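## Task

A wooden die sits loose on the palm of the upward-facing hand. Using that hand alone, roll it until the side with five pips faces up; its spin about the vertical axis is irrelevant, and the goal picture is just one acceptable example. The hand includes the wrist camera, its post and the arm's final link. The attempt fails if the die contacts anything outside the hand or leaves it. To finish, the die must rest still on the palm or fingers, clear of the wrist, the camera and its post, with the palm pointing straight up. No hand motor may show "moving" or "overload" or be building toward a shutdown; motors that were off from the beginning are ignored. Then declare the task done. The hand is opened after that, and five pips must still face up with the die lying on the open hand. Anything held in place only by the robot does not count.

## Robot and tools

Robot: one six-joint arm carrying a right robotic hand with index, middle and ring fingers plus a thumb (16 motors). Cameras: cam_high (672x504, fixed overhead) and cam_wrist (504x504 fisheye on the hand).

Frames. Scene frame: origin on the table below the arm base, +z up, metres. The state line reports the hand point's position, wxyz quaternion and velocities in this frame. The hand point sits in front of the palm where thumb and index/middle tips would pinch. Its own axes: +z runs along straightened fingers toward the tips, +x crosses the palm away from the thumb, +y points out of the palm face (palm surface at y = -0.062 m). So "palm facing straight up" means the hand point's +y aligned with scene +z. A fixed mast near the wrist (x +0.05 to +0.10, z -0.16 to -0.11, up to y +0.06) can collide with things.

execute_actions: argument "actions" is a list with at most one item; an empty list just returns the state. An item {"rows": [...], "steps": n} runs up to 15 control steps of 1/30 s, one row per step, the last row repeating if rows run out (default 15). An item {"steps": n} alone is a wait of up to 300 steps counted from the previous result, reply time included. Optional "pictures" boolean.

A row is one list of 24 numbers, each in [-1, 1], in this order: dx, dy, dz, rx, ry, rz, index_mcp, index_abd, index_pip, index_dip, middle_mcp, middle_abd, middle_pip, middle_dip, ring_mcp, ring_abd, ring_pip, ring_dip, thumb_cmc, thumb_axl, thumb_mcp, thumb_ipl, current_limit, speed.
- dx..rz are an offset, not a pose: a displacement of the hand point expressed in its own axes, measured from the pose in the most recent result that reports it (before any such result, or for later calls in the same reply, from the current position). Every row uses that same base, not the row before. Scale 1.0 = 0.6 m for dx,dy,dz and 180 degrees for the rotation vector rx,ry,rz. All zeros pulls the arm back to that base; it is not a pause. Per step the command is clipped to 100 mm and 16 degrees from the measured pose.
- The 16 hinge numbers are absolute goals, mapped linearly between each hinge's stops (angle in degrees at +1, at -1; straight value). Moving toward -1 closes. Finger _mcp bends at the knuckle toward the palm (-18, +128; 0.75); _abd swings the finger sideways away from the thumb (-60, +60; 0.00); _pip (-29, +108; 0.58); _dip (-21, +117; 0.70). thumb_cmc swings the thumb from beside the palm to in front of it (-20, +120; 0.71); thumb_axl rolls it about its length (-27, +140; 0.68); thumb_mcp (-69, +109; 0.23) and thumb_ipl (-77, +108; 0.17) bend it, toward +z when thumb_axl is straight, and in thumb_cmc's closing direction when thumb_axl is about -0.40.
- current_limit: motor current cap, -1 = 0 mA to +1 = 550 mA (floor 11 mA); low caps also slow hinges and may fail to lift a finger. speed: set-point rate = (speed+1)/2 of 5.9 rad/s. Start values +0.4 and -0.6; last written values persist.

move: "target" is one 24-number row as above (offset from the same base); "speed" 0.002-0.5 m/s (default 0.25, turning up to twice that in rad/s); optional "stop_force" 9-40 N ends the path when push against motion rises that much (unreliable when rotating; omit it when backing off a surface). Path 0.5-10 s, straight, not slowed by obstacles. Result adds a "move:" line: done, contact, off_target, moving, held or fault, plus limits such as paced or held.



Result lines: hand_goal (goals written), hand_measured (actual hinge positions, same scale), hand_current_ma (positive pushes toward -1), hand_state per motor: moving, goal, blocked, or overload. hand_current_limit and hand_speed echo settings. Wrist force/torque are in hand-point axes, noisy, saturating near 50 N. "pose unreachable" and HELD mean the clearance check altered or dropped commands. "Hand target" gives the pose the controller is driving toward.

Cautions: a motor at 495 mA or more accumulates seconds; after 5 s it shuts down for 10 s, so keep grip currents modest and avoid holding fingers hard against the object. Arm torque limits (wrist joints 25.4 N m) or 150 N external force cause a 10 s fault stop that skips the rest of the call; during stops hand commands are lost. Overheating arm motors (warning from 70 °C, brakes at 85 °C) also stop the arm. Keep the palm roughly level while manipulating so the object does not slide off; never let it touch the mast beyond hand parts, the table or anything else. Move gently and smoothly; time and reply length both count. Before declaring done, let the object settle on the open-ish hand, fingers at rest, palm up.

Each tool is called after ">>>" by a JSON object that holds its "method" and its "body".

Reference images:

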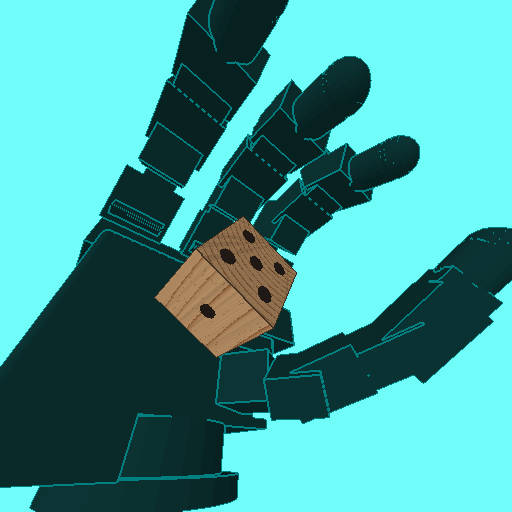

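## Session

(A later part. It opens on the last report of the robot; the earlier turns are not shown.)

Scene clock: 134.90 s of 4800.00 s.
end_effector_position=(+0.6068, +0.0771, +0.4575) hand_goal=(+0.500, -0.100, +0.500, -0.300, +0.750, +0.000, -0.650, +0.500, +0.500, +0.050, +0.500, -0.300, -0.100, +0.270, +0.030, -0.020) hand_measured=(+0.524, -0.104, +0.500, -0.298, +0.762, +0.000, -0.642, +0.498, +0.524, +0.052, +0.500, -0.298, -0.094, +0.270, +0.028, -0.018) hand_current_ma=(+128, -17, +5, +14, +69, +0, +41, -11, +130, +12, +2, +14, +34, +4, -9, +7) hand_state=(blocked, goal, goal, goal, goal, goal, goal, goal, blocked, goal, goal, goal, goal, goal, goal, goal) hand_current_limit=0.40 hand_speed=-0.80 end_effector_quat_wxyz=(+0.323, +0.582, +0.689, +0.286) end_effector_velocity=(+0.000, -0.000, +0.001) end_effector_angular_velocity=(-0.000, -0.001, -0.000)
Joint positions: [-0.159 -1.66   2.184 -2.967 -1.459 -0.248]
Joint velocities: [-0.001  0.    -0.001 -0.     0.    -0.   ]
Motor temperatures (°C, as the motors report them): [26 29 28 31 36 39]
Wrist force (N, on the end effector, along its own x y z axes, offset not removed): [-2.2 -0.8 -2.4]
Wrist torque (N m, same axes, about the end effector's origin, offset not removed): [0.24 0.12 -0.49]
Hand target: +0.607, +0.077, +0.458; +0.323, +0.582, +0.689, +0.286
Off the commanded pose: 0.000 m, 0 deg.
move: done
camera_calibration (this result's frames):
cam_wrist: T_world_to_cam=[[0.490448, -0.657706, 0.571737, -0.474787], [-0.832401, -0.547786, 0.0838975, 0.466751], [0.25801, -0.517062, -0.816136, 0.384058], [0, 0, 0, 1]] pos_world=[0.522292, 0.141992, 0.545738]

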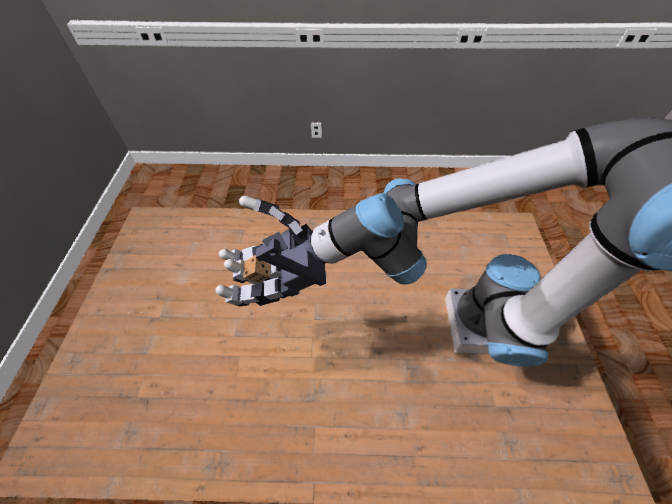

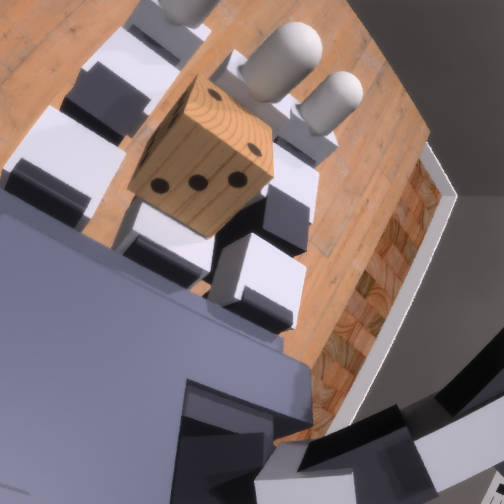

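>>> {"method": "move", "body": {"target": [0,0,0,0,0,0.03,0.5,0,0.3,0.4,0.75,0,-0.6,-0.3,0.5,0,0.3,0.4,-0.1,0.27,0.03,-0.02,0.4,-0.6], "speed": 0.1}}

>>> {"method": "move", "body": {"target": [0,0,0,-0.21,0,0,-0.3,0,0.3,0.4,-0.3,0,-0.6,-0.3,-0.3,0,0.3,0.4,-0.1,0.27,0.03,-0.02,0.4,-0.6], "speed": 0.15}}

>>> {"method": "move", "body": {"target": [0,0,0,0,0,0,-0.5,0,0.3,0.4,-0.5,0,0.3,0.4,-0.5,-0.4,-0.5,0,-0.1,0.27,0.03,-0.02,0.4,-0.6]}}

>>> {"method": "move", "body": {"target": [0,0,0,0,0,-0.09,-0.45,0,0.3,0.4,-0.45,0,0.3,0.4,-0.5,-0.4,-0.5,0,-0.1,0.27,0.03,-0.02,0.4,-0.6], "speed": 0.06}}

Scene clock: 149.57 s of 4800.00 s.
end_effector_position=(+0.6068, +0.0771, +0.4575) hand_goal=(+0.500, +0.000, +0.300, +0.400, +0.750, +0.000, -0.600, -0.300, +0.500, +0.000, +0.300, +0.400, -0.100, +0.270, +0.030, -0.020) hand_measured=(+0.522, -0.004, +0.308, +0.398, +0.762, +0.000, -0.558, -0.104, +0.524, +0.002, +0.308, +0.398, -0.094, +0.270, +0.028, -0.018) hand_current_ma=(+126, -16, +45, -11, +69, +0, +216, +384, +129, +13, +45, -11, +34, +4, -9, +7) hand_state=(blocked, goal, goal, goal, goal, goal, blocked, blocked, blocked, goal, goal, goal, goal, goal, goal, goal) hand_current_limit=0.40 hand_speed=-0.60 end_effector_quat_wxyz=(+0.309, +0.614, +0.661, +0.301) end_effector_velocity=(+0.000, +0.001, +0.001) end_effector_angular_velocity=(+0.001, -0.001, +0.000)
Joint positions: [-0.137 -1.654  2.176 -2.966 -1.476 -0.14 ]
Joint velocities: [ 0.001  0.    -0.001 -0.    -0.     0.001]
Motor temperatures (°C, as the motors report them): [26 29 28 31 36 39]
Wrist force (N, on the end effector, along its own x y z axes, offset not removed): [-2.7 1.9 -3.2]
Wrist torque (N m, same axes, about the end effector's origin, offset not removed): [0.58 0.40 -0.23]
Hand target: +0.607, +0.077, +0.458; +0.309, +0.614, +0.661, +0.301
Off the commanded pose: 0.000 m, 0 deg.
move: done
camera_calibration (this result's frames):
cam_wrist: T_world_to_cam=[[0.450411, -0.725596, 0.520231, -0.421691], [-0.863387, -0.502365, 0.0468341, 0.499004], [0.227363, -0.470255, -0.85274, 0.415785], [0, 0, 0, 1]] pos_world=[0.526233, 0.140229, 0.550563]

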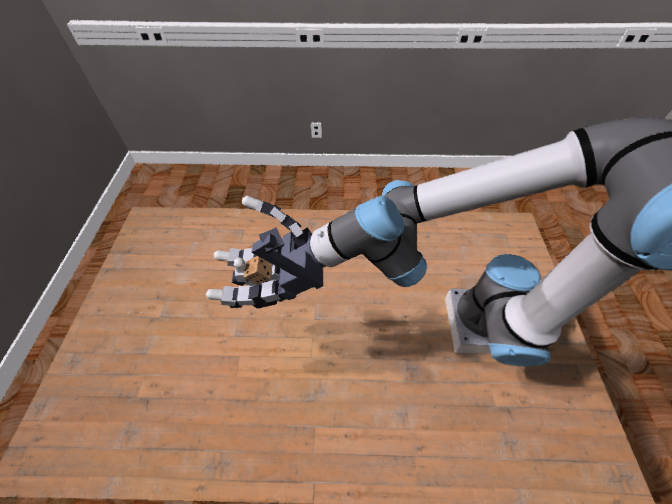

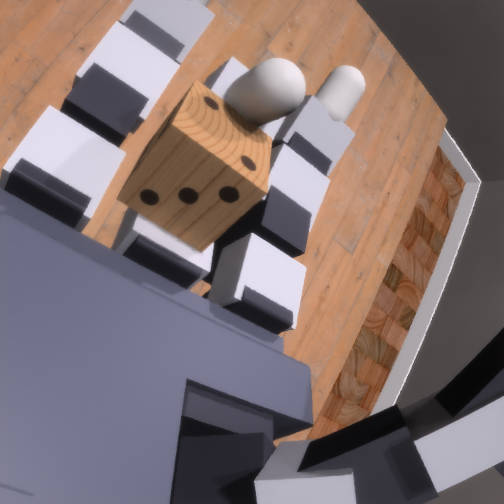

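Scene clock: 152.17 s of 4800.00 s.
end_effector_position=(+0.6071, +0.0769, +0.4577) hand_goal=(-0.300, +0.000, +0.300, +0.400, -0.300, +0.000, -0.600, -0.300, -0.300, +0.000, +0.300, +0.400, -0.100, +0.270, +0.030, -0.020) hand_measured=(-0.292, -0.004, +0.302, +0.398, -0.232, +0.000, -0.484, -0.112, -0.290, +0.002, +0.302, +0.398, -0.094, +0.270, +0.028, -0.018) hand_current_ma=(+49, -16, +13, -11, +384, +0, +385, +385, +50, +13, +13, -11, +34, +4, -9, +7) hand_state=(goal, goal, goal, goal, blocked, goal, blocked, blocked, goal, goal, goal, goal, goal, goal, goal, goal) hand_current_limit=0.40 hand_speed=-0.60 end_effector_quat_wxyz=(+0.491, +0.481, +0.529, +0.498) end_effector_velocity=(-0.000, +0.000, -0.000) end_effector_angular_velocity=(+0.002, -0.009, +0.001)
Joint positions: [-0.158 -1.157  2.219 -4.167 -1.389 -0.053]
Joint velocities: [ 0.001  0.008 -0.004 -0.013  0.     0.003]
Motor temperatures (°C, as the motors report them): [26 29 28 31 36 39]
Wrist force (N, on the end effector, along its own x y z axes, offset not removed): [-2.7 0.2 -2.2]
Wrist torque (N m, same axes, about the end effector's origin, offset not removed): [0.02 0.33 -0.36]
Hand target: +0.607, +0.077, +0.458; +0.491, +0.480, +0.528, +0.499
Off the commanded pose: 0.000 m, 0 deg.
move: done
camera_calibration (this result's frames):
cam_wrist: T_world_to_cam=[[0.0653976, -0.740856, 0.668473, -0.25495], [-0.693462, -0.515445, -0.503416, 0.648889], [0.717519, -0.430638, -0.547464, -0.0245487], [0, 0, 0, 1]] pos_world=[0.484267, 0.135014, 0.483648]

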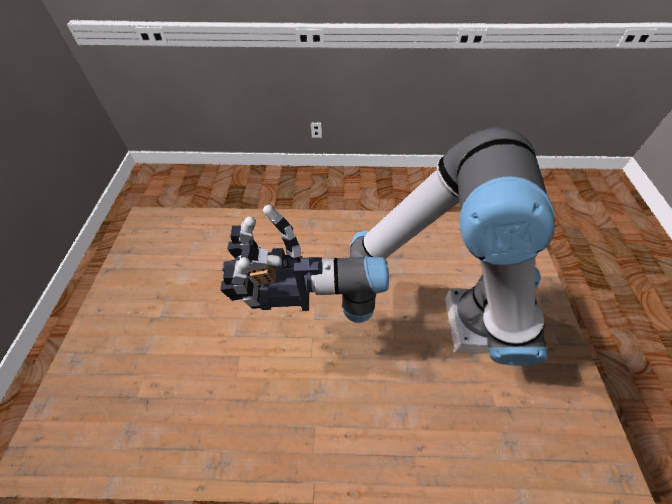

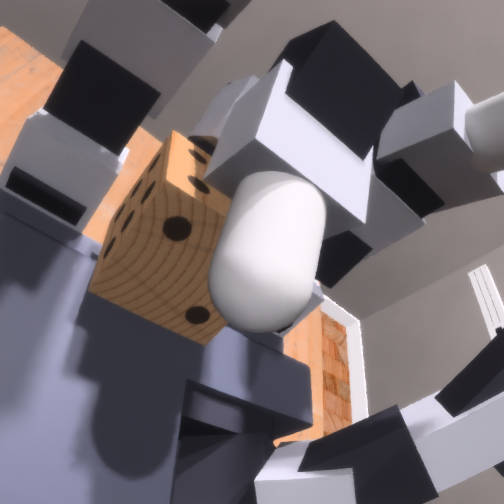

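Scene clock: 153.33 s of 4800.00 s.
end_effector_position=(+0.6071, +0.0770, +0.4577) hand_goal=(-0.500, +0.000, +0.300, +0.400, -0.500, +0.000, +0.300, +0.400, -0.500, -0.400, -0.500, +0.000, -0.100, +0.270, +0.030, -0.020) hand_measured=(-0.498, -0.004, +0.302, +0.398, -0.498, +0.000, +0.296, +0.396, -0.500, -0.398, -0.500, +0.002, -0.094, +0.270, +0.028, -0.018) hand_current_ma=(+14, -16, +8, -11, +11, +0, -24, -18, +3, +6, +0, +11, +34, +4, -9, +7) hand_state=(goal, goal, goal, goal, goal, goal, goal, goal, goal, goal, goal, goal, goal, goal, goal, goal) hand_current_limit=0.40 hand_speed=-0.60 end_effector_quat_wxyz=(+0.491, +0.481, +0.529, +0.498) end_effector_velocity=(-0.000, +0.000, -0.001) end_effector_angular_velocity=(-0.001, +0.003, +0.000)
Joint positions: [-0.158 -1.157  2.219 -4.167 -1.389 -0.053]
Joint velocities: [ 0.    -0.     0.001  0.001 -0.    -0.001]
Motor temperatures (°C, as the motors report them): [26 29 28 31 36 39]
Wrist force (N, on the end effector, along its own x y z axes, offset not removed): [-1.2 0.6 -1.9]
Wrist torque (N m, same axes, about the end effector's origin, offset not removed): [0.01 0.27 -0.22]
Hand target: +0.607, +0.077, +0.458; +0.491, +0.481, +0.529, +0.498
Off the commanded pose: 0.000 m, 0 deg.
move: done
camera_calibration (this result's frames):
cam_wrist: T_world_to_cam=[[0.0654244, -0.740854, 0.668473, -0.254949], [-0.693444, -0.515469, -0.503415, 0.648889], [0.717534, -0.430613, -0.547465, -0.0245484], [0, 0, 0, 1]] pos_world=[0.484263, 0.135031, 0.483648]

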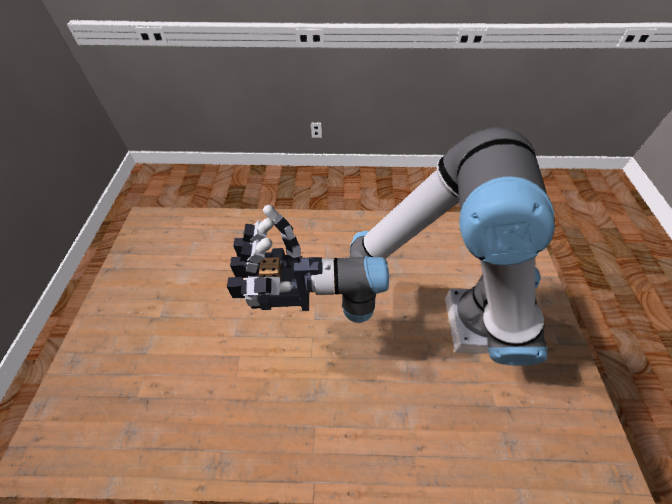

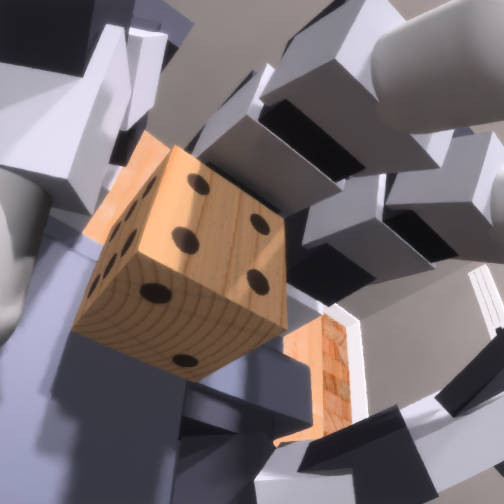

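Scene clock: 155.97 s of 4800.00 s.
end_effector_position=(+0.6071, +0.0770, +0.4578) hand_goal=(-0.450, +0.000, +0.300, +0.400, -0.450, +0.000, +0.300, +0.400, -0.500, -0.400, -0.500, +0.000, -0.100, +0.270, +0.030, -0.020) hand_measured=(-0.452, -0.004, +0.302, +0.398, -0.452, +0.000, +0.296, +0.396, -0.500, -0.398, -0.500, +0.002, -0.094, +0.270, +0.028, -0.018) hand_current_ma=(-9, -16, +7, -11, -9, +0, -21, -18, +3, +6, +0, +11, +34, +4, -9, +7) hand_state=(goal, goal, goal, goal, goal, goal, goal, goal, goal, goal, goal, goal, goal, goal, goal, goal) hand_current_limit=0.40 hand_speed=-0.60 end_effector_quat_wxyz=(+0.556, +0.402, +0.591, +0.425) end_effector_velocity=(+0.000, -0.001, -0.000) end_effector_angular_velocity=(-0.011, +0.000, -0.002)
Joint positions: [-0.224 -1.157  2.229 -4.177 -1.323 -0.337]
Joint velocities: [-0.005 -0.     0.     0.001  0.003 -0.012]
Motor temperatures (°C, as the motors report them): [26 29 28 31 36 39]
Wrist force (N, on the end effector, along its own x y z axes, offset not removed): [-0.4 -0.3 -0.4]
Wrist torque (N m, same axes, about the end effector's origin, offset not removed): [-0.06 -0.14 -0.33]
Hand target: +0.607, +0.077, +0.458; +0.556, +0.401, +0.591, +0.424
Off the commanded pose: 0.000 m, 0 deg.
move: done
camera_calibration (this result's frames):
cam_wrist: T_world_to_cam=[[0.0571935, -0.525729, 0.848727, -0.349068], [-0.683327, -0.640404, -0.350639, 0.582433], [0.727869, -0.559903, -0.395872, -0.0902012], [0, 0, 0, 1]] pos_world=[0.483611, 0.138973, 0.46478]

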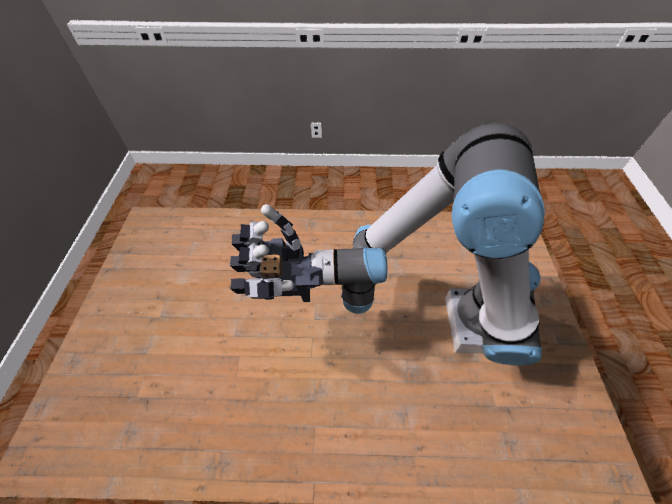

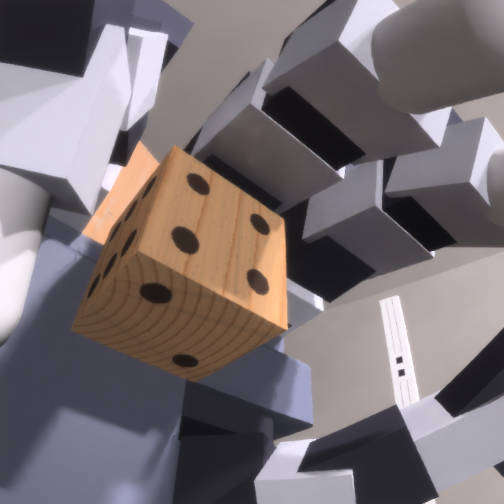

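>>> {"method": "move", "body": {"target": [0,0,0,0,0,0.09,-0.45,0,0.3,0.4,-0.95,0,0.9,0.7,-0.3,0,0,0.2,-0.1,0.27,0.03,-0.02,0.4,-0.6], "speed": 0.1}}

>>> {"method": "move", "body": {"target": [0,0,0,0,0,0,0.68,0,-0.3,0.2,0.68,0,0.3,0.2,0.68,0,-0.3,0.2,-0.1,0.27,0.03,-0.02,0.4,-0.6]}}

>>> {"method": "move", "body": {"target": [0,0,0,0.13,0,0,0.68,0,-0.3,0.2,0.68,0,-0.3,0.2,0.68,0,-0.3,0.2,-0.1,0.27,0.03,-0.02,0.4,-0.6], "speed": 0.12}}

Scene clock: 163.27 s of 4800.00 s.
end_effector_position=(+0.6071, +0.0770, +0.4577) hand_goal=(-0.450, +0.000, +0.300, +0.400, -0.950, +0.000, +0.900, +0.700, -0.300, +0.000, +0.000, +0.200, -0.100, +0.270, +0.030, -0.020) hand_measured=(-0.452, -0.004, +0.302, +0.398, -0.950, +0.000, +0.896, +0.698, -0.300, -0.004, -0.006, +0.196, -0.094, +0.270, +0.028, -0.018) hand_current_ma=(-9, -16, +7, -11, -4, +0, -17, -15, -3, -18, -28, -19, +33, +4, -9, +7) hand_state=(goal, goal, goal, goal, goal, goal, goal, goal, goal, goal, goal, goal, goal, goal, goal, goal) hand_current_limit=0.40 hand_speed=-0.60 end_effector_quat_wxyz=(+0.491, +0.481, +0.529, +0.499) end_effector_velocity=(+0.000, -0.001, -0.000) end_effector_angular_velocity=(+0.009, +0.001, -0.002)
Joint positions: [-0.158 -1.157  2.219 -4.167 -1.389 -0.053]
Joint velocities: [ 0.001 -0.    -0.     0.001 -0.002  0.009]
Motor temperatures (°C, as the motors report them): [26 29 28 31 36 39]
Wrist force (N, on the end effector, along its own x y z axes, offset not removed): [1.5 2.3 -0.6]
Wrist torque (N m, same axes, about the end effector's origin, offset not removed): [0.08 -0.22 -0.07]
Hand target: +0.607, +0.077, +0.458; +0.491, +0.481, +0.528, +0.499
Off the commanded pose: 0.000 m, 0 deg.
move: done
camera_calibration (this result's frames):
cam_wrist: T_world_to_cam=[[0.0653272, -0.741016, 0.668302, -0.25481], [-0.693376, -0.515344, -0.503637, 0.648935], [0.717609, -0.430484, -0.547468, -0.0245683], [0, 0, 0, 1]] pos_world=[0.484232, 0.135031, 0.483667]

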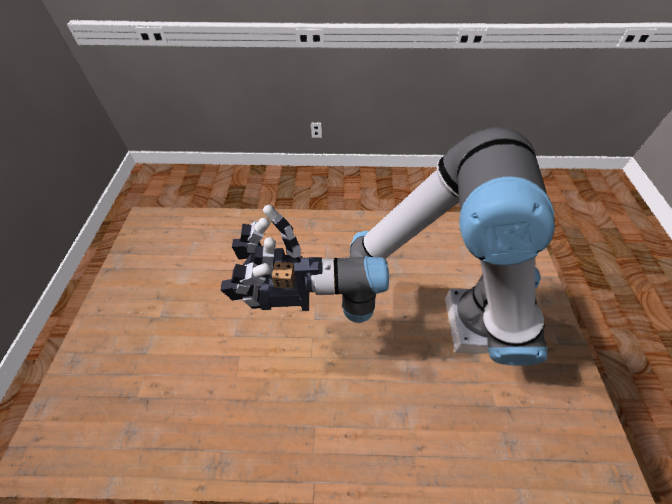

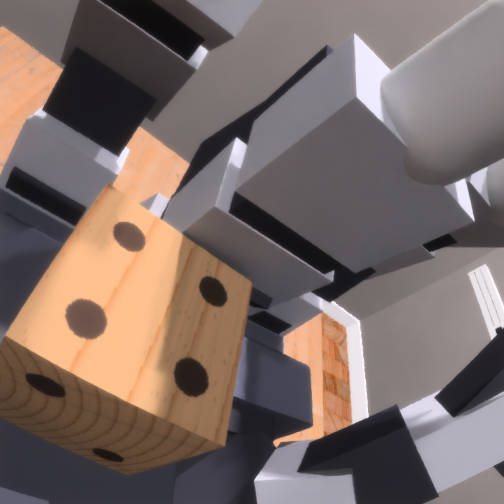

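Scene clock: 165.30 s of 4800.00 s.
end_effector_position=(+0.6071, +0.0770, +0.4577) hand_goal=(+0.680, +0.000, -0.300, +0.200, +0.680, +0.000, +0.300, +0.200, +0.680, +0.000, -0.300, +0.200, -0.100, +0.270, +0.030, -0.020) hand_measured=(+0.688, -0.004, -0.298, +0.202, +0.690, +0.000, +0.302, +0.202, +0.688, -0.004, -0.298, +0.198, -0.094, +0.270, +0.028, -0.018) hand_current_ma=(+43, -15, +11, +11, +51, +0, +12, +12, +44, -17, +8, -15, +33, +4, -9, +7) hand_state=(goal, goal, goal, goal, goal, goal, goal, goal, goal, goal, goal, goal, goal, goal, goal, goal) hand_current_limit=0.40 hand_speed=-0.60 end_effector_quat_wxyz=(+0.491, +0.481, +0.529, +0.499) end_effector_velocity=(+0.000, -0.001, +0.000) end_effector_angular_velocity=(+0.000, -0.000, -0.002)
Joint positions: [-0.158 -1.157  2.219 -4.167 -1.389 -0.053]
Joint velocities: [-0.002 -0.    -0.     0.    -0.     0.   ]
Motor temperatures (°C, as the motors report them): [26 29 28 31 36 39]
Wrist force (N, on the end effector, along its own x y z axes, offset not removed): [-0.7 0.3 -1.8]
Wrist torque (N m, same axes, about the end effector's origin, offset not removed): [0.34 0.05 -0.24]
Hand target: +0.607, +0.077, +0.458; +0.491, +0.481, +0.529, +0.499
Off the commanded pose: 0.000 m, 0 deg.
move: done
camera_calibration (this result's frames):
cam_wrist: T_world_to_cam=[[0.0653288, -0.741014, 0.668305, -0.254813], [-0.693364, -0.515353, -0.503643, 0.648942], [0.71762, -0.430476, -0.54746, -0.024572], [0, 0, 0, 1]] pos_world=[0.484233, 0.135037, 0.483675]

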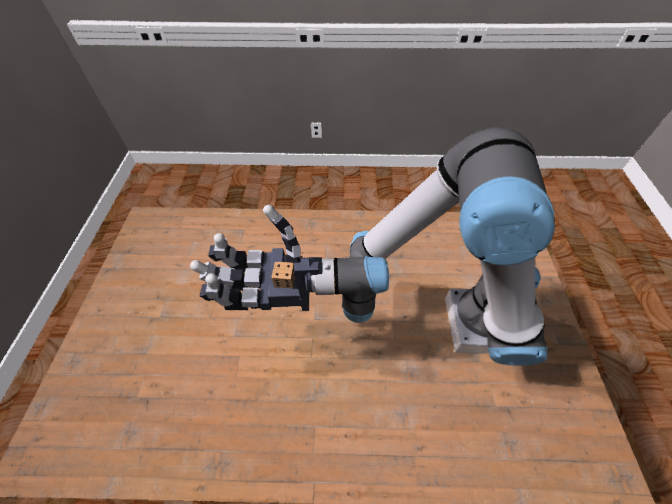

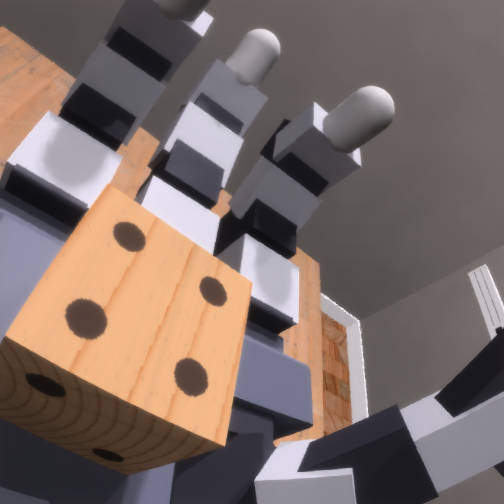

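Scene clock: 167.40 s of 4800.00 s.
end_effector_position=(+0.6069, +0.0770, +0.4576) hand_goal=(+0.680, +0.000, -0.300, +0.200, +0.680, +0.000, -0.300, +0.200, +0.680, +0.000, -0.300, +0.200, -0.100, +0.270, +0.030, -0.020) hand_measured=(+0.688, -0.004, -0.298, +0.202, +0.690, +0.000, -0.294, +0.202, +0.688, -0.004, -0.298, +0.198, -0.094, +0.270, +0.028, -0.018) hand_current_ma=(+44, -15, +11, +11, +52, +0, +32, +12, +45, -17, +8, -13, +33, +4, -9, +7) hand_state=(goal, goal, goal, goal, goal, goal, goal, goal, goal, goal, goal, goal, goal, goal, goal, goal) hand_current_limit=0.40 hand_speed=-0.60 end_effector_quat_wxyz=(+0.384, +0.570, +0.618, +0.381) end_effector_velocity=(+0.000, -0.000, +0.000) end_effector_angular_velocity=(-0.001, +0.008, -0.000)
Joint positions: [-0.151 -1.508  2.267 -3.452 -1.432 -0.118]
Joint velocities: [ 0.    -0.006 -0.002  0.016 -0.001 -0.001]
Motor temperatures (°C, as the motors report them): [26 29 28 31 36 39]
Wrist force (N, on the end effector, along its own x y z axes, offset not removed): [-3.8 -0.1 -2.7]
Wrist torque (N m, same axes, about the end effector's origin, offset not removed): [0.33 0.39 -0.54]
Hand target: +0.607, +0.077, +0.458; +0.383, +0.570, +0.618, +0.381
Off the commanded pose: 0.000 m, 0 deg.
move: done
camera_calibration (this result's frames):
cam_wrist: T_world_to_cam=[[0.315817, -0.729676, 0.606492, -0.379271], [-0.842018, -0.510165, -0.175323, 0.588305], [0.43734, -0.455307, -0.775519, 0.251865], [0, 0, 0, 1]] pos_world=[0.504993, 0.138064, 0.528494]

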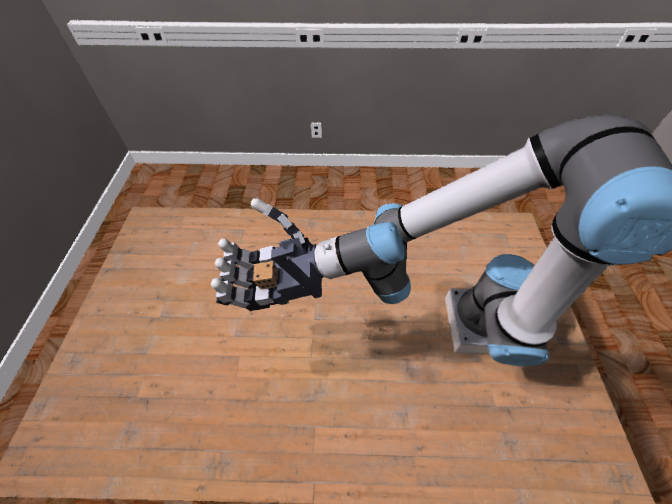

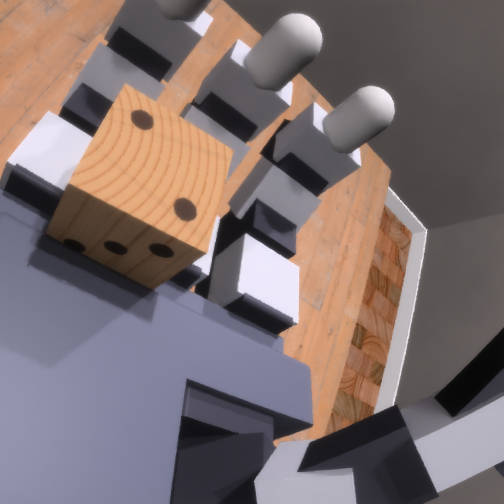

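>>> {"method": "move", "body": {"target": [0,0,0,0.03,0,-0.04,0.68,0,-0.3,0.2,0.8,0,-0.4,0.2,0.8,0,-0.4,0.2,-0.1,0.27,0.03,-0.02,0.4,-0.6], "speed": 0.1}}

>>> {"method": "move", "body": {"target": [0,0,0,0,0,0.22,0.3,0,0,0.2,0.85,0,-0.4,0.2,0.4,0,-0.1,0.2,-0.1,0.27,0.03,-0.02,0.4,-0.7], "speed": 0.12}}

Scene clock: 173.23 s of 4800.00 s.
end_effector_position=(+0.6068, +0.0770, +0.4575) hand_goal=(+0.680, +0.000, -0.300, +0.200, +0.800, +0.000, -0.400, +0.200, +0.800, +0.000, -0.400, +0.200, -0.100, +0.270, +0.030, -0.020) hand_measured=(+0.688, -0.002, -0.298, +0.202, +0.808, +0.000, -0.392, +0.202, +0.808, -0.004, -0.392, +0.198, -0.094, +0.270, +0.028, -0.018) hand_current_ma=(+45, -15, +11, +11, +45, +0, +43, +12, +46, -16, +45, -13, +33, +4, -9, +7) hand_state=(goal, goal, goal, goal, goal, goal, goal, goal, goal, goal, goal, goal, goal, goal, goal, goal) hand_current_limit=0.40 hand_speed=-0.60 end_effector_quat_wxyz=(+0.380, +0.548, +0.670, +0.327) end_effector_velocity=(+0.000, -0.001, -0.001) end_effector_angular_velocity=(-0.007, +0.007, +0.002)
Joint positions: [-0.173 -1.577  2.252 -3.274 -1.43  -0.266]
Joint velocities: [-0.002 -0.004 -0.001  0.012 -0.001 -0.009]
Motor temperatures (°C, as the motors report them): [26 29 28 31 36 39]
Wrist force (N, on the end effector, along its own x y z axes, offset not removed): [0.0 3.6 -1.7]
Wrist torque (N m, same axes, about the end effector's origin, offset not removed): [0.72 -0.16 -0.14]
Hand target: +0.607, +0.077, +0.458; +0.380, +0.548, +0.670, +0.327
Off the commanded pose: 0.000 m, 0 deg.
move: done
camera_calibration (this result's frames):
cam_wrist: T_world_to_cam=[[0.405216, -0.637122, 0.655649, -0.463104], [-0.825637, -0.562999, -0.0368149, 0.519025], [0.392585, -0.526411, -0.754167, 0.274747], [0, 0, 0, 1]] pos_world=[0.508322, 0.141787, 0.529947]

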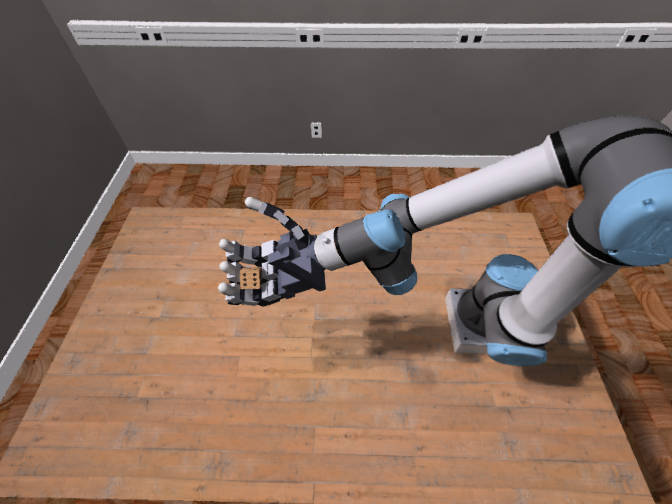

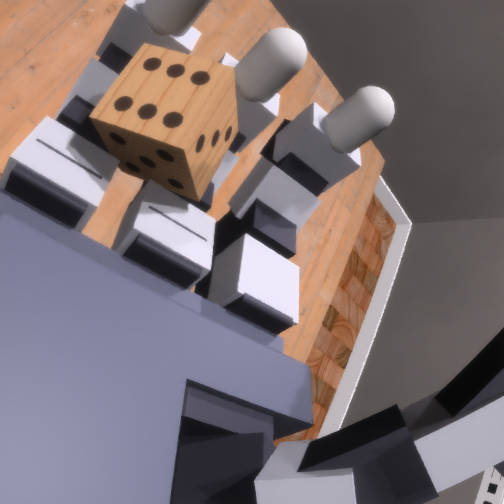

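Scene clock: 176.47 s of 4800.00 s.
end_effector_position=(+0.6068, +0.0770, +0.4575) hand_goal=(+0.300, +0.000, +0.000, +0.200, +0.850, +0.000, -0.400, +0.200, +0.400, +0.000, -0.100, +0.200, -0.100, +0.270, +0.030, -0.020) hand_measured=(+0.322, +0.000, +0.000, +0.202, +0.858, +0.000, -0.392, +0.202, +0.424, -0.002, -0.100, +0.198, -0.094, +0.270, +0.028, -0.018) hand_current_ma=(+127, -5, -2, +11, +50, +0, +40, +12, +126, -6, +0, -13, +33, +4, -9, +7) hand_state=(blocked, goal, goal, goal, goal, goal, goal, goal, blocked, goal, goal, goal, goal, goal, goal, goal) hand_current_limit=0.40 hand_speed=-0.70 end_effector_quat_wxyz=(+0.247, +0.742, +0.445, +0.436) end_effector_velocity=(+0.000, +0.001, -0.000) end_effector_angular_velocity=(+0.008, +0.002, -0.003)
Joint positions: [-0.023 -1.548  2.156 -3.214 -1.559  0.501]
Joint velocities: [ 0.003  0.    -0.002  0.004 -0.001  0.01 ]
Motor temperatures (°C, as the motors report them): [26 29 28 31 36 39]
Wrist force (N, on the end effector, along its own x y z axes, offset not removed): [-1.9 0.5 -3.1]
Wrist torque (N m, same axes, about the end effector's origin, offset not removed): [0.33 0.18 -0.33]
Hand target: +0.607, +0.077, +0.457; +0.246, +0.742, +0.445, +0.436
Off the commanded pose: 0.000 m, 0 deg.
move: done
camera_calibration (this result's frames):
cam_wrist: T_world_to_cam=[[0.121914, -0.981592, 0.147018, -0.0319282], [-0.95655, -0.155723, -0.2465, 0.662985], [0.264857, -0.110579, -0.957926, 0.413424], [0, 0, 0, 1]] pos_world=[0.528573, 0.117618, 0.56415]

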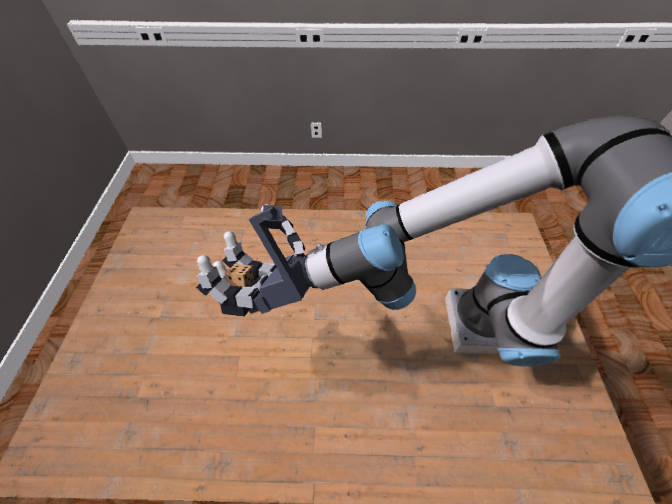

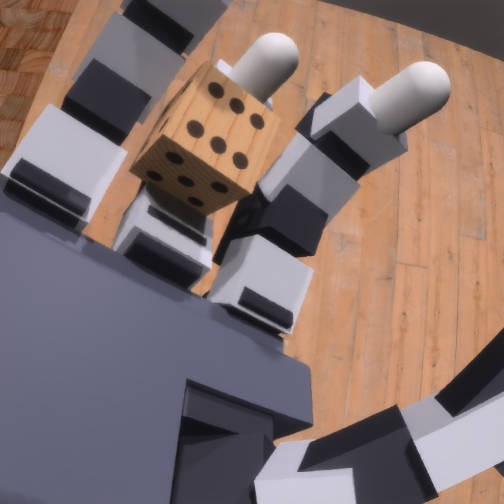

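>>> {"method": "move", "body": {"target": [0,0,0,0,0,-0.17,0.55,-0.12,0.5,0.3,0.8,0,0.5,-0.6,0.55,0.1,0.5,0.3,-0.1,0.27,0.03,-0.02,0.4,-0.7], "speed": 0.12}}

>>> {"method": "move", "body": {"target": [0,0,0,0.17,0,0,0.55,-0.12,0.5,0.3,0.8,0,0.5,-0.6,0.55,0.1,0.5,0.3,-0.1,0.27,0.03,-0.02,0.4,-0.7], "speed": 0.1}}

>>> {"method": "move", "body": {"target": [0,0,0,0,0,0,0.55,-0.12,0.5,0.3,0.8,0,0.5,-0.3,0.55,0.1,0.5,0.3,-0.1,0.27,0.03,-0.02,0.4,-0.85]}}

Scene clock: 188.00 s of 4800.00 s.
end_effector_position=(+0.6068, +0.0770, +0.4575) hand_goal=(+0.550, -0.120, +0.500, +0.300, +0.800, +0.000, +0.500, -0.600, +0.550, +0.100, +0.500, +0.300, -0.100, +0.270, +0.030, -0.020) hand_measured=(+0.560, -0.114, +0.500, +0.298, +0.822, +0.000, +0.500, -0.596, +0.560, +0.098, +0.500, +0.298, -0.094, +0.270, +0.028, -0.018) hand_current_ma=(+50, +33, +3, -10, +125, +0, +3, +19, +49, -6, +2, -11, +33, +4, -9, +7) hand_state=(goal, goal, goal, goal, blocked, goal, goal, goal, goal, goal, goal, goal, goal, goal, goal, goal) hand_current_limit=0.40 hand_speed=-0.70 end_effector_quat_wxyz=(+0.353, +0.599, +0.625, +0.356) end_effector_velocity=(-0.000, +0.001, +0.000) end_effector_angular_velocity=(-0.007, +0.000, +0.006)
Joint positions: [-0.135 -1.57   2.239 -3.271 -1.463 -0.09 ]
Joint velocities: [-0.002 -0.001  0.001  0.     0.003 -0.01 ]
Motor temperatures (°C, as the motors report them): [26 29 28 31 36 39]
Wrist force (N, on the end effector, along its own x y z axes, offset not removed): [-3.0 -1.1 -1.4]
Wrist torque (N m, same axes, about the end effector's origin, offset not removed): [0.14 0.24 -0.35]
Hand target: +0.607, +0.077, +0.458; +0.353, +0.598, +0.625, +0.356
Off the commanded pose: 0.000 m, 0 deg.
move: done
camera_calibration (this result's frames):
cam_wrist: T_world_to_cam=[[0.352994, -0.749722, 0.559743, -0.378844], [-0.86703, -0.486966, -0.105465, 0.569687], [0.351645, -0.448086, -0.821928, 0.324546], [0, 0, 0, 1]] pos_world=[0.51354, 0.138814, 0.53889]

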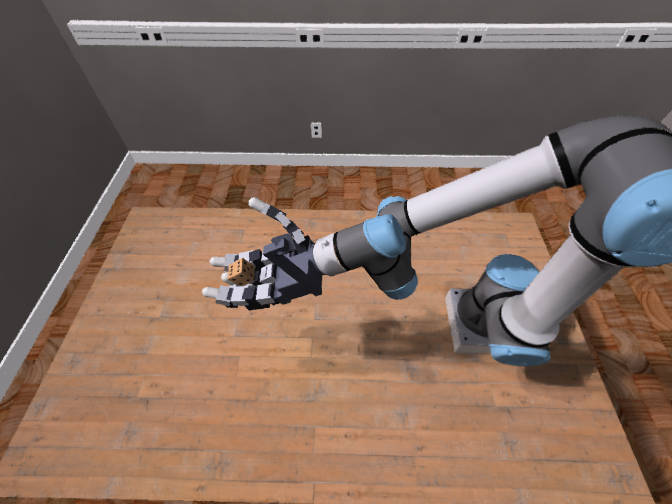

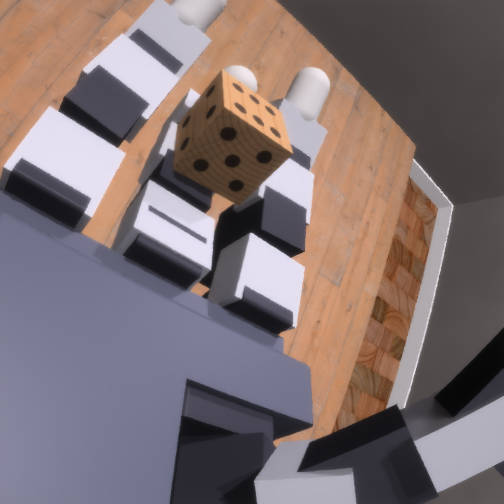

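Scene clock: 191.03 s of 4800.00 s.
end_effector_position=(+0.6065, +0.0770, +0.4575) hand_goal=(+0.550, -0.120, +0.500, +0.300, +0.800, +0.000, +0.500, -0.600, +0.550, +0.100, +0.500, +0.300, -0.100, +0.270, +0.030, -0.020) hand_measured=(+0.560, -0.114, +0.500, +0.298, +0.818, +0.000, +0.500, -0.596, +0.560, +0.098, +0.500, +0.298, -0.094, +0.270, +0.028, -0.018) hand_current_ma=(+50, +26, +3, -10, +97, +0, +5, +19, +49, -6, +2, -11, +33, +4, -13, +7) hand_state=(goal, goal, goal, goal, goal, goal, goal, goal, goal, goal, goal, goal, goal, goal, goal, goal) hand_current_limit=0.40 hand_speed=-0.70 end_effector_quat_wxyz=(+0.183, +0.671, +0.696, +0.179) end_effector_velocity=(+0.000, -0.000, -0.000) end_effector_angular_velocity=(+0.000, +0.010, -0.000)
Joint positions: [-0.11  -1.695  1.916 -2.293 -1.536 -0.11 ]
Joint velocities: [-0.     0.002 -0.008  0.017 -0.001 -0.   ]
Motor temperatures (°C, as the motors report them): [26 29 28 31 36 39]
Wrist force (N, on the end effector, along its own x y z axes, offset not removed): [1.1 -0.8 -2.8]
Wrist torque (N m, same axes, about the end effector's origin, offset not removed): [0.18 -0.24 -0.15]
Hand target: +0.607, +0.077, +0.458; +0.182, +0.671, +0.696, +0.178
Off the commanded pose: 0.000 m, 0 deg.
move: done
camera_calibration (this result's frames):
cam_wrist: T_world_to_cam=[[0.585942, -0.745588, 0.317446, -0.409487], [-0.801982, -0.477379, 0.359074, 0.316721], [-0.11618, -0.464982, -0.877664, 0.635211], [0, 0, 0, 1]] pos_world=[0.567739, 0.141249, 0.573765]

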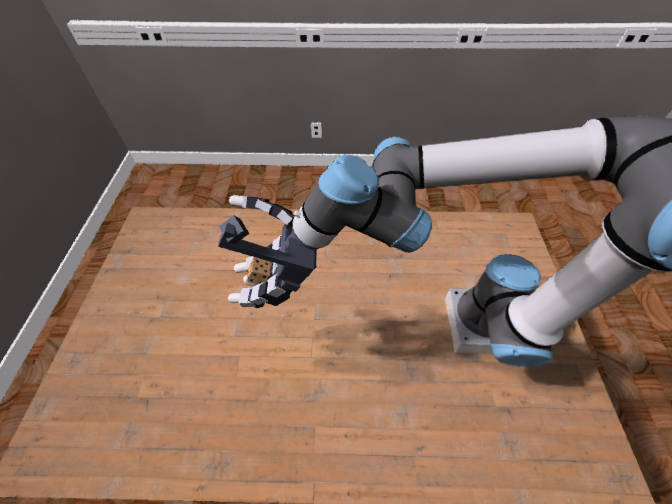

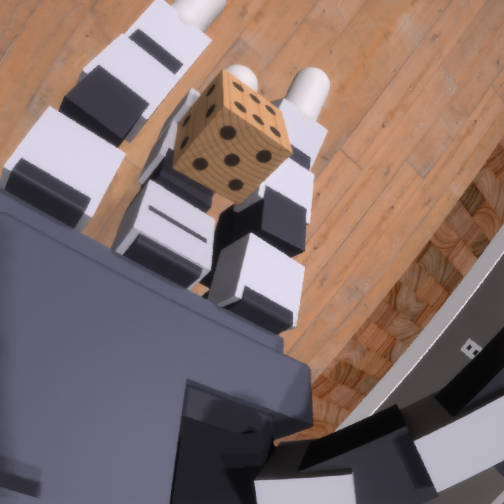

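Scene clock: 192.10 s of 4800.00 s.
end_effector_position=(+0.6065, +0.0770, +0.4575) hand_goal=(+0.550, -0.120, +0.500, +0.300, +0.800, +0.000, +0.500, -0.300, +0.550, +0.100, +0.500, +0.300, -0.100, +0.270, +0.030, -0.020) hand_measured=(+0.560, -0.116, +0.500, +0.298, +0.816, +0.000, +0.502, -0.302, +0.560, +0.098, +0.500, +0.298, -0.094, +0.270, +0.028, -0.018) hand_current_ma=(+50, +20, +3, -10, +93, +0, +6, -7, +49, -6, +2, -11, +33, +4, -13, +7) hand_state=(goal, goal, goal, goal, goal, goal, goal, goal, goal, goal, goal, goal, goal, goal, goal, goal) hand_current_limit=0.40 hand_speed=-0.85 end_effector_quat_wxyz=(+0.183, +0.671, +0.696, +0.178) end_effector_velocity=(+0.000, -0.001, +0.000) end_effector_angular_velocity=(-0.001, -0.000, +0.000)
Joint positions: [-0.11  -1.695  1.916 -2.293 -1.536 -0.11 ]
Joint velocities: [-0.001 -0.    -0.001  0.     0.    -0.002]
Motor temperatures (°C, as the motors report them): [26 29 28 31 36 39]
Wrist force (N, on the end effector, along its own x y z axes, offset not removed): [0.2 3.2 -4.4]
Wrist torque (N m, same axes, about the end effector's origin, offset not removed): [0.98 -0.09 -0.06]
Hand target: +0.607, +0.077, +0.458; +0.183, +0.671, +0.696, +0.179
Off the commanded pose: 0.000 m, 0 deg.
move: done
camera_calibration (this result's frames):
cam_wrist: T_world_to_cam=[[0.585953, -0.745586, 0.317428, -0.409483], [-0.801965, -0.477363, 0.359133, 0.316704], [-0.116236, -0.465001, -0.877646, 0.635209], [0, 0, 0, 1]] pos_world=[0.567758, 0.141251, 0.573732]

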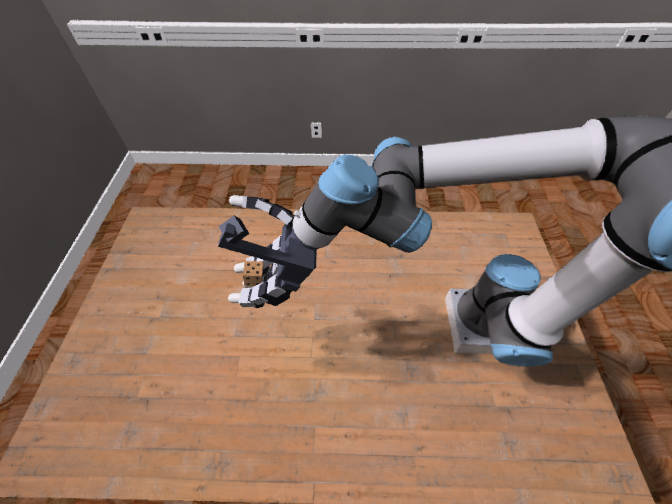

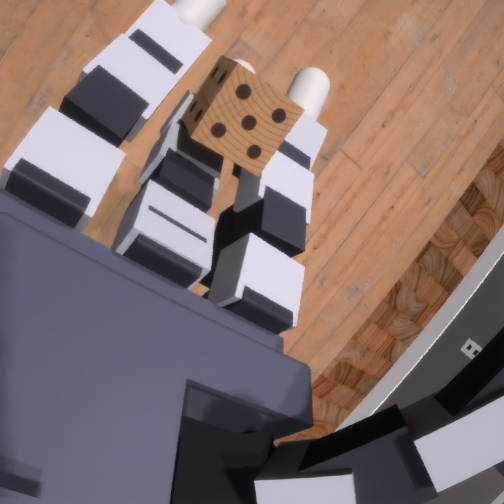

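>>> {"method": "move", "body": {"target": [0,0,0,0,0,0,0.55,-0.12,-0.35,0.6,0.8,0,-0.5,0.62,0.55,0.15,-0.35,0.6,-0.1,0.27,0.03,-0.02,0.4,-0.85]}}

Scene clock: 200.53 s of 4800.00 s.
end_effector_position=(+0.6065, +0.0770, +0.4575) hand_goal=(+0.550, -0.120, -0.350, +0.600, +0.800, +0.000, -0.500, +0.620, +0.550, +0.150, -0.350, +0.600, -0.100, +0.270, +0.030, -0.020) hand_measured=(+0.560, -0.116, -0.342, +0.598, +0.816, +0.000, -0.484, +0.620, +0.560, +0.146, -0.342, +0.598, -0.094, +0.270, +0.028, -0.018) hand_current_ma=(+50, +17, +47, -11, +93, +0, +81, -5, +49, -21, +47, -11, +33, +4, -13, +7) hand_state=(goal, goal, goal, goal, goal, goal, goal, goal, goal, goal, goal, goal, goal, goal, goal, goal) hand_current_limit=0.40 hand_speed=-0.85 end_effector_quat_wxyz=(+0.183, +0.671, +0.696, +0.178) end_effector_velocity=(-0.000, +0.000, -0.000) end_effector_angular_velocity=(-0.000, +0.000, +0.001)
Joint positions: [-0.11  -1.695  1.916 -2.293 -1.536 -0.11 ]
Joint velocities: [ 0.    -0.    -0.     0.    -0.    -0.001]
Motor temperatures (°C, as the motors report them): [26 29 28 31 36 39]
Wrist force (N, on the end effector, along its own x y z axes, offset not removed): [0.2 0.1 1.3]
Wrist torque (N m, same axes, about the end effector's origin, offset not removed): [0.02 -0.25 -0.13]
Hand target: +0.607, +0.077, +0.457; +0.183, +0.671, +0.696, +0.178
Off the commanded pose: 0.000 m, 0 deg.
move: done
camera_calibration (this result's frames):
cam_wrist: T_world_to_cam=[[0.58597, -0.74558, 0.317409, -0.409479], [-0.801955, -0.477393, 0.359117, 0.316712], [-0.116222, -0.46498, -0.877659, 0.635209], [0, 0, 0, 1]] pos_world=[0.567757, 0.141256, 0.573733]

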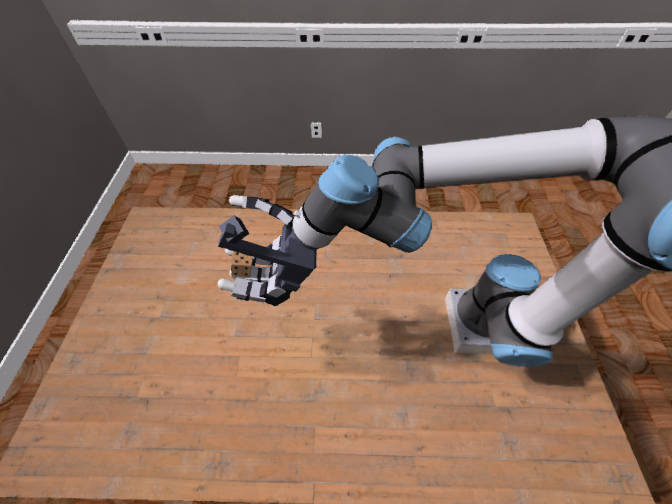

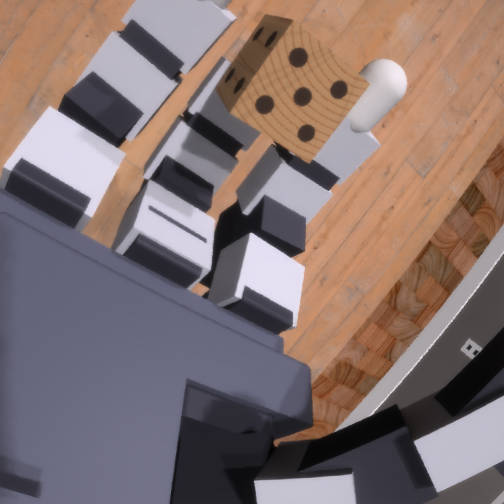

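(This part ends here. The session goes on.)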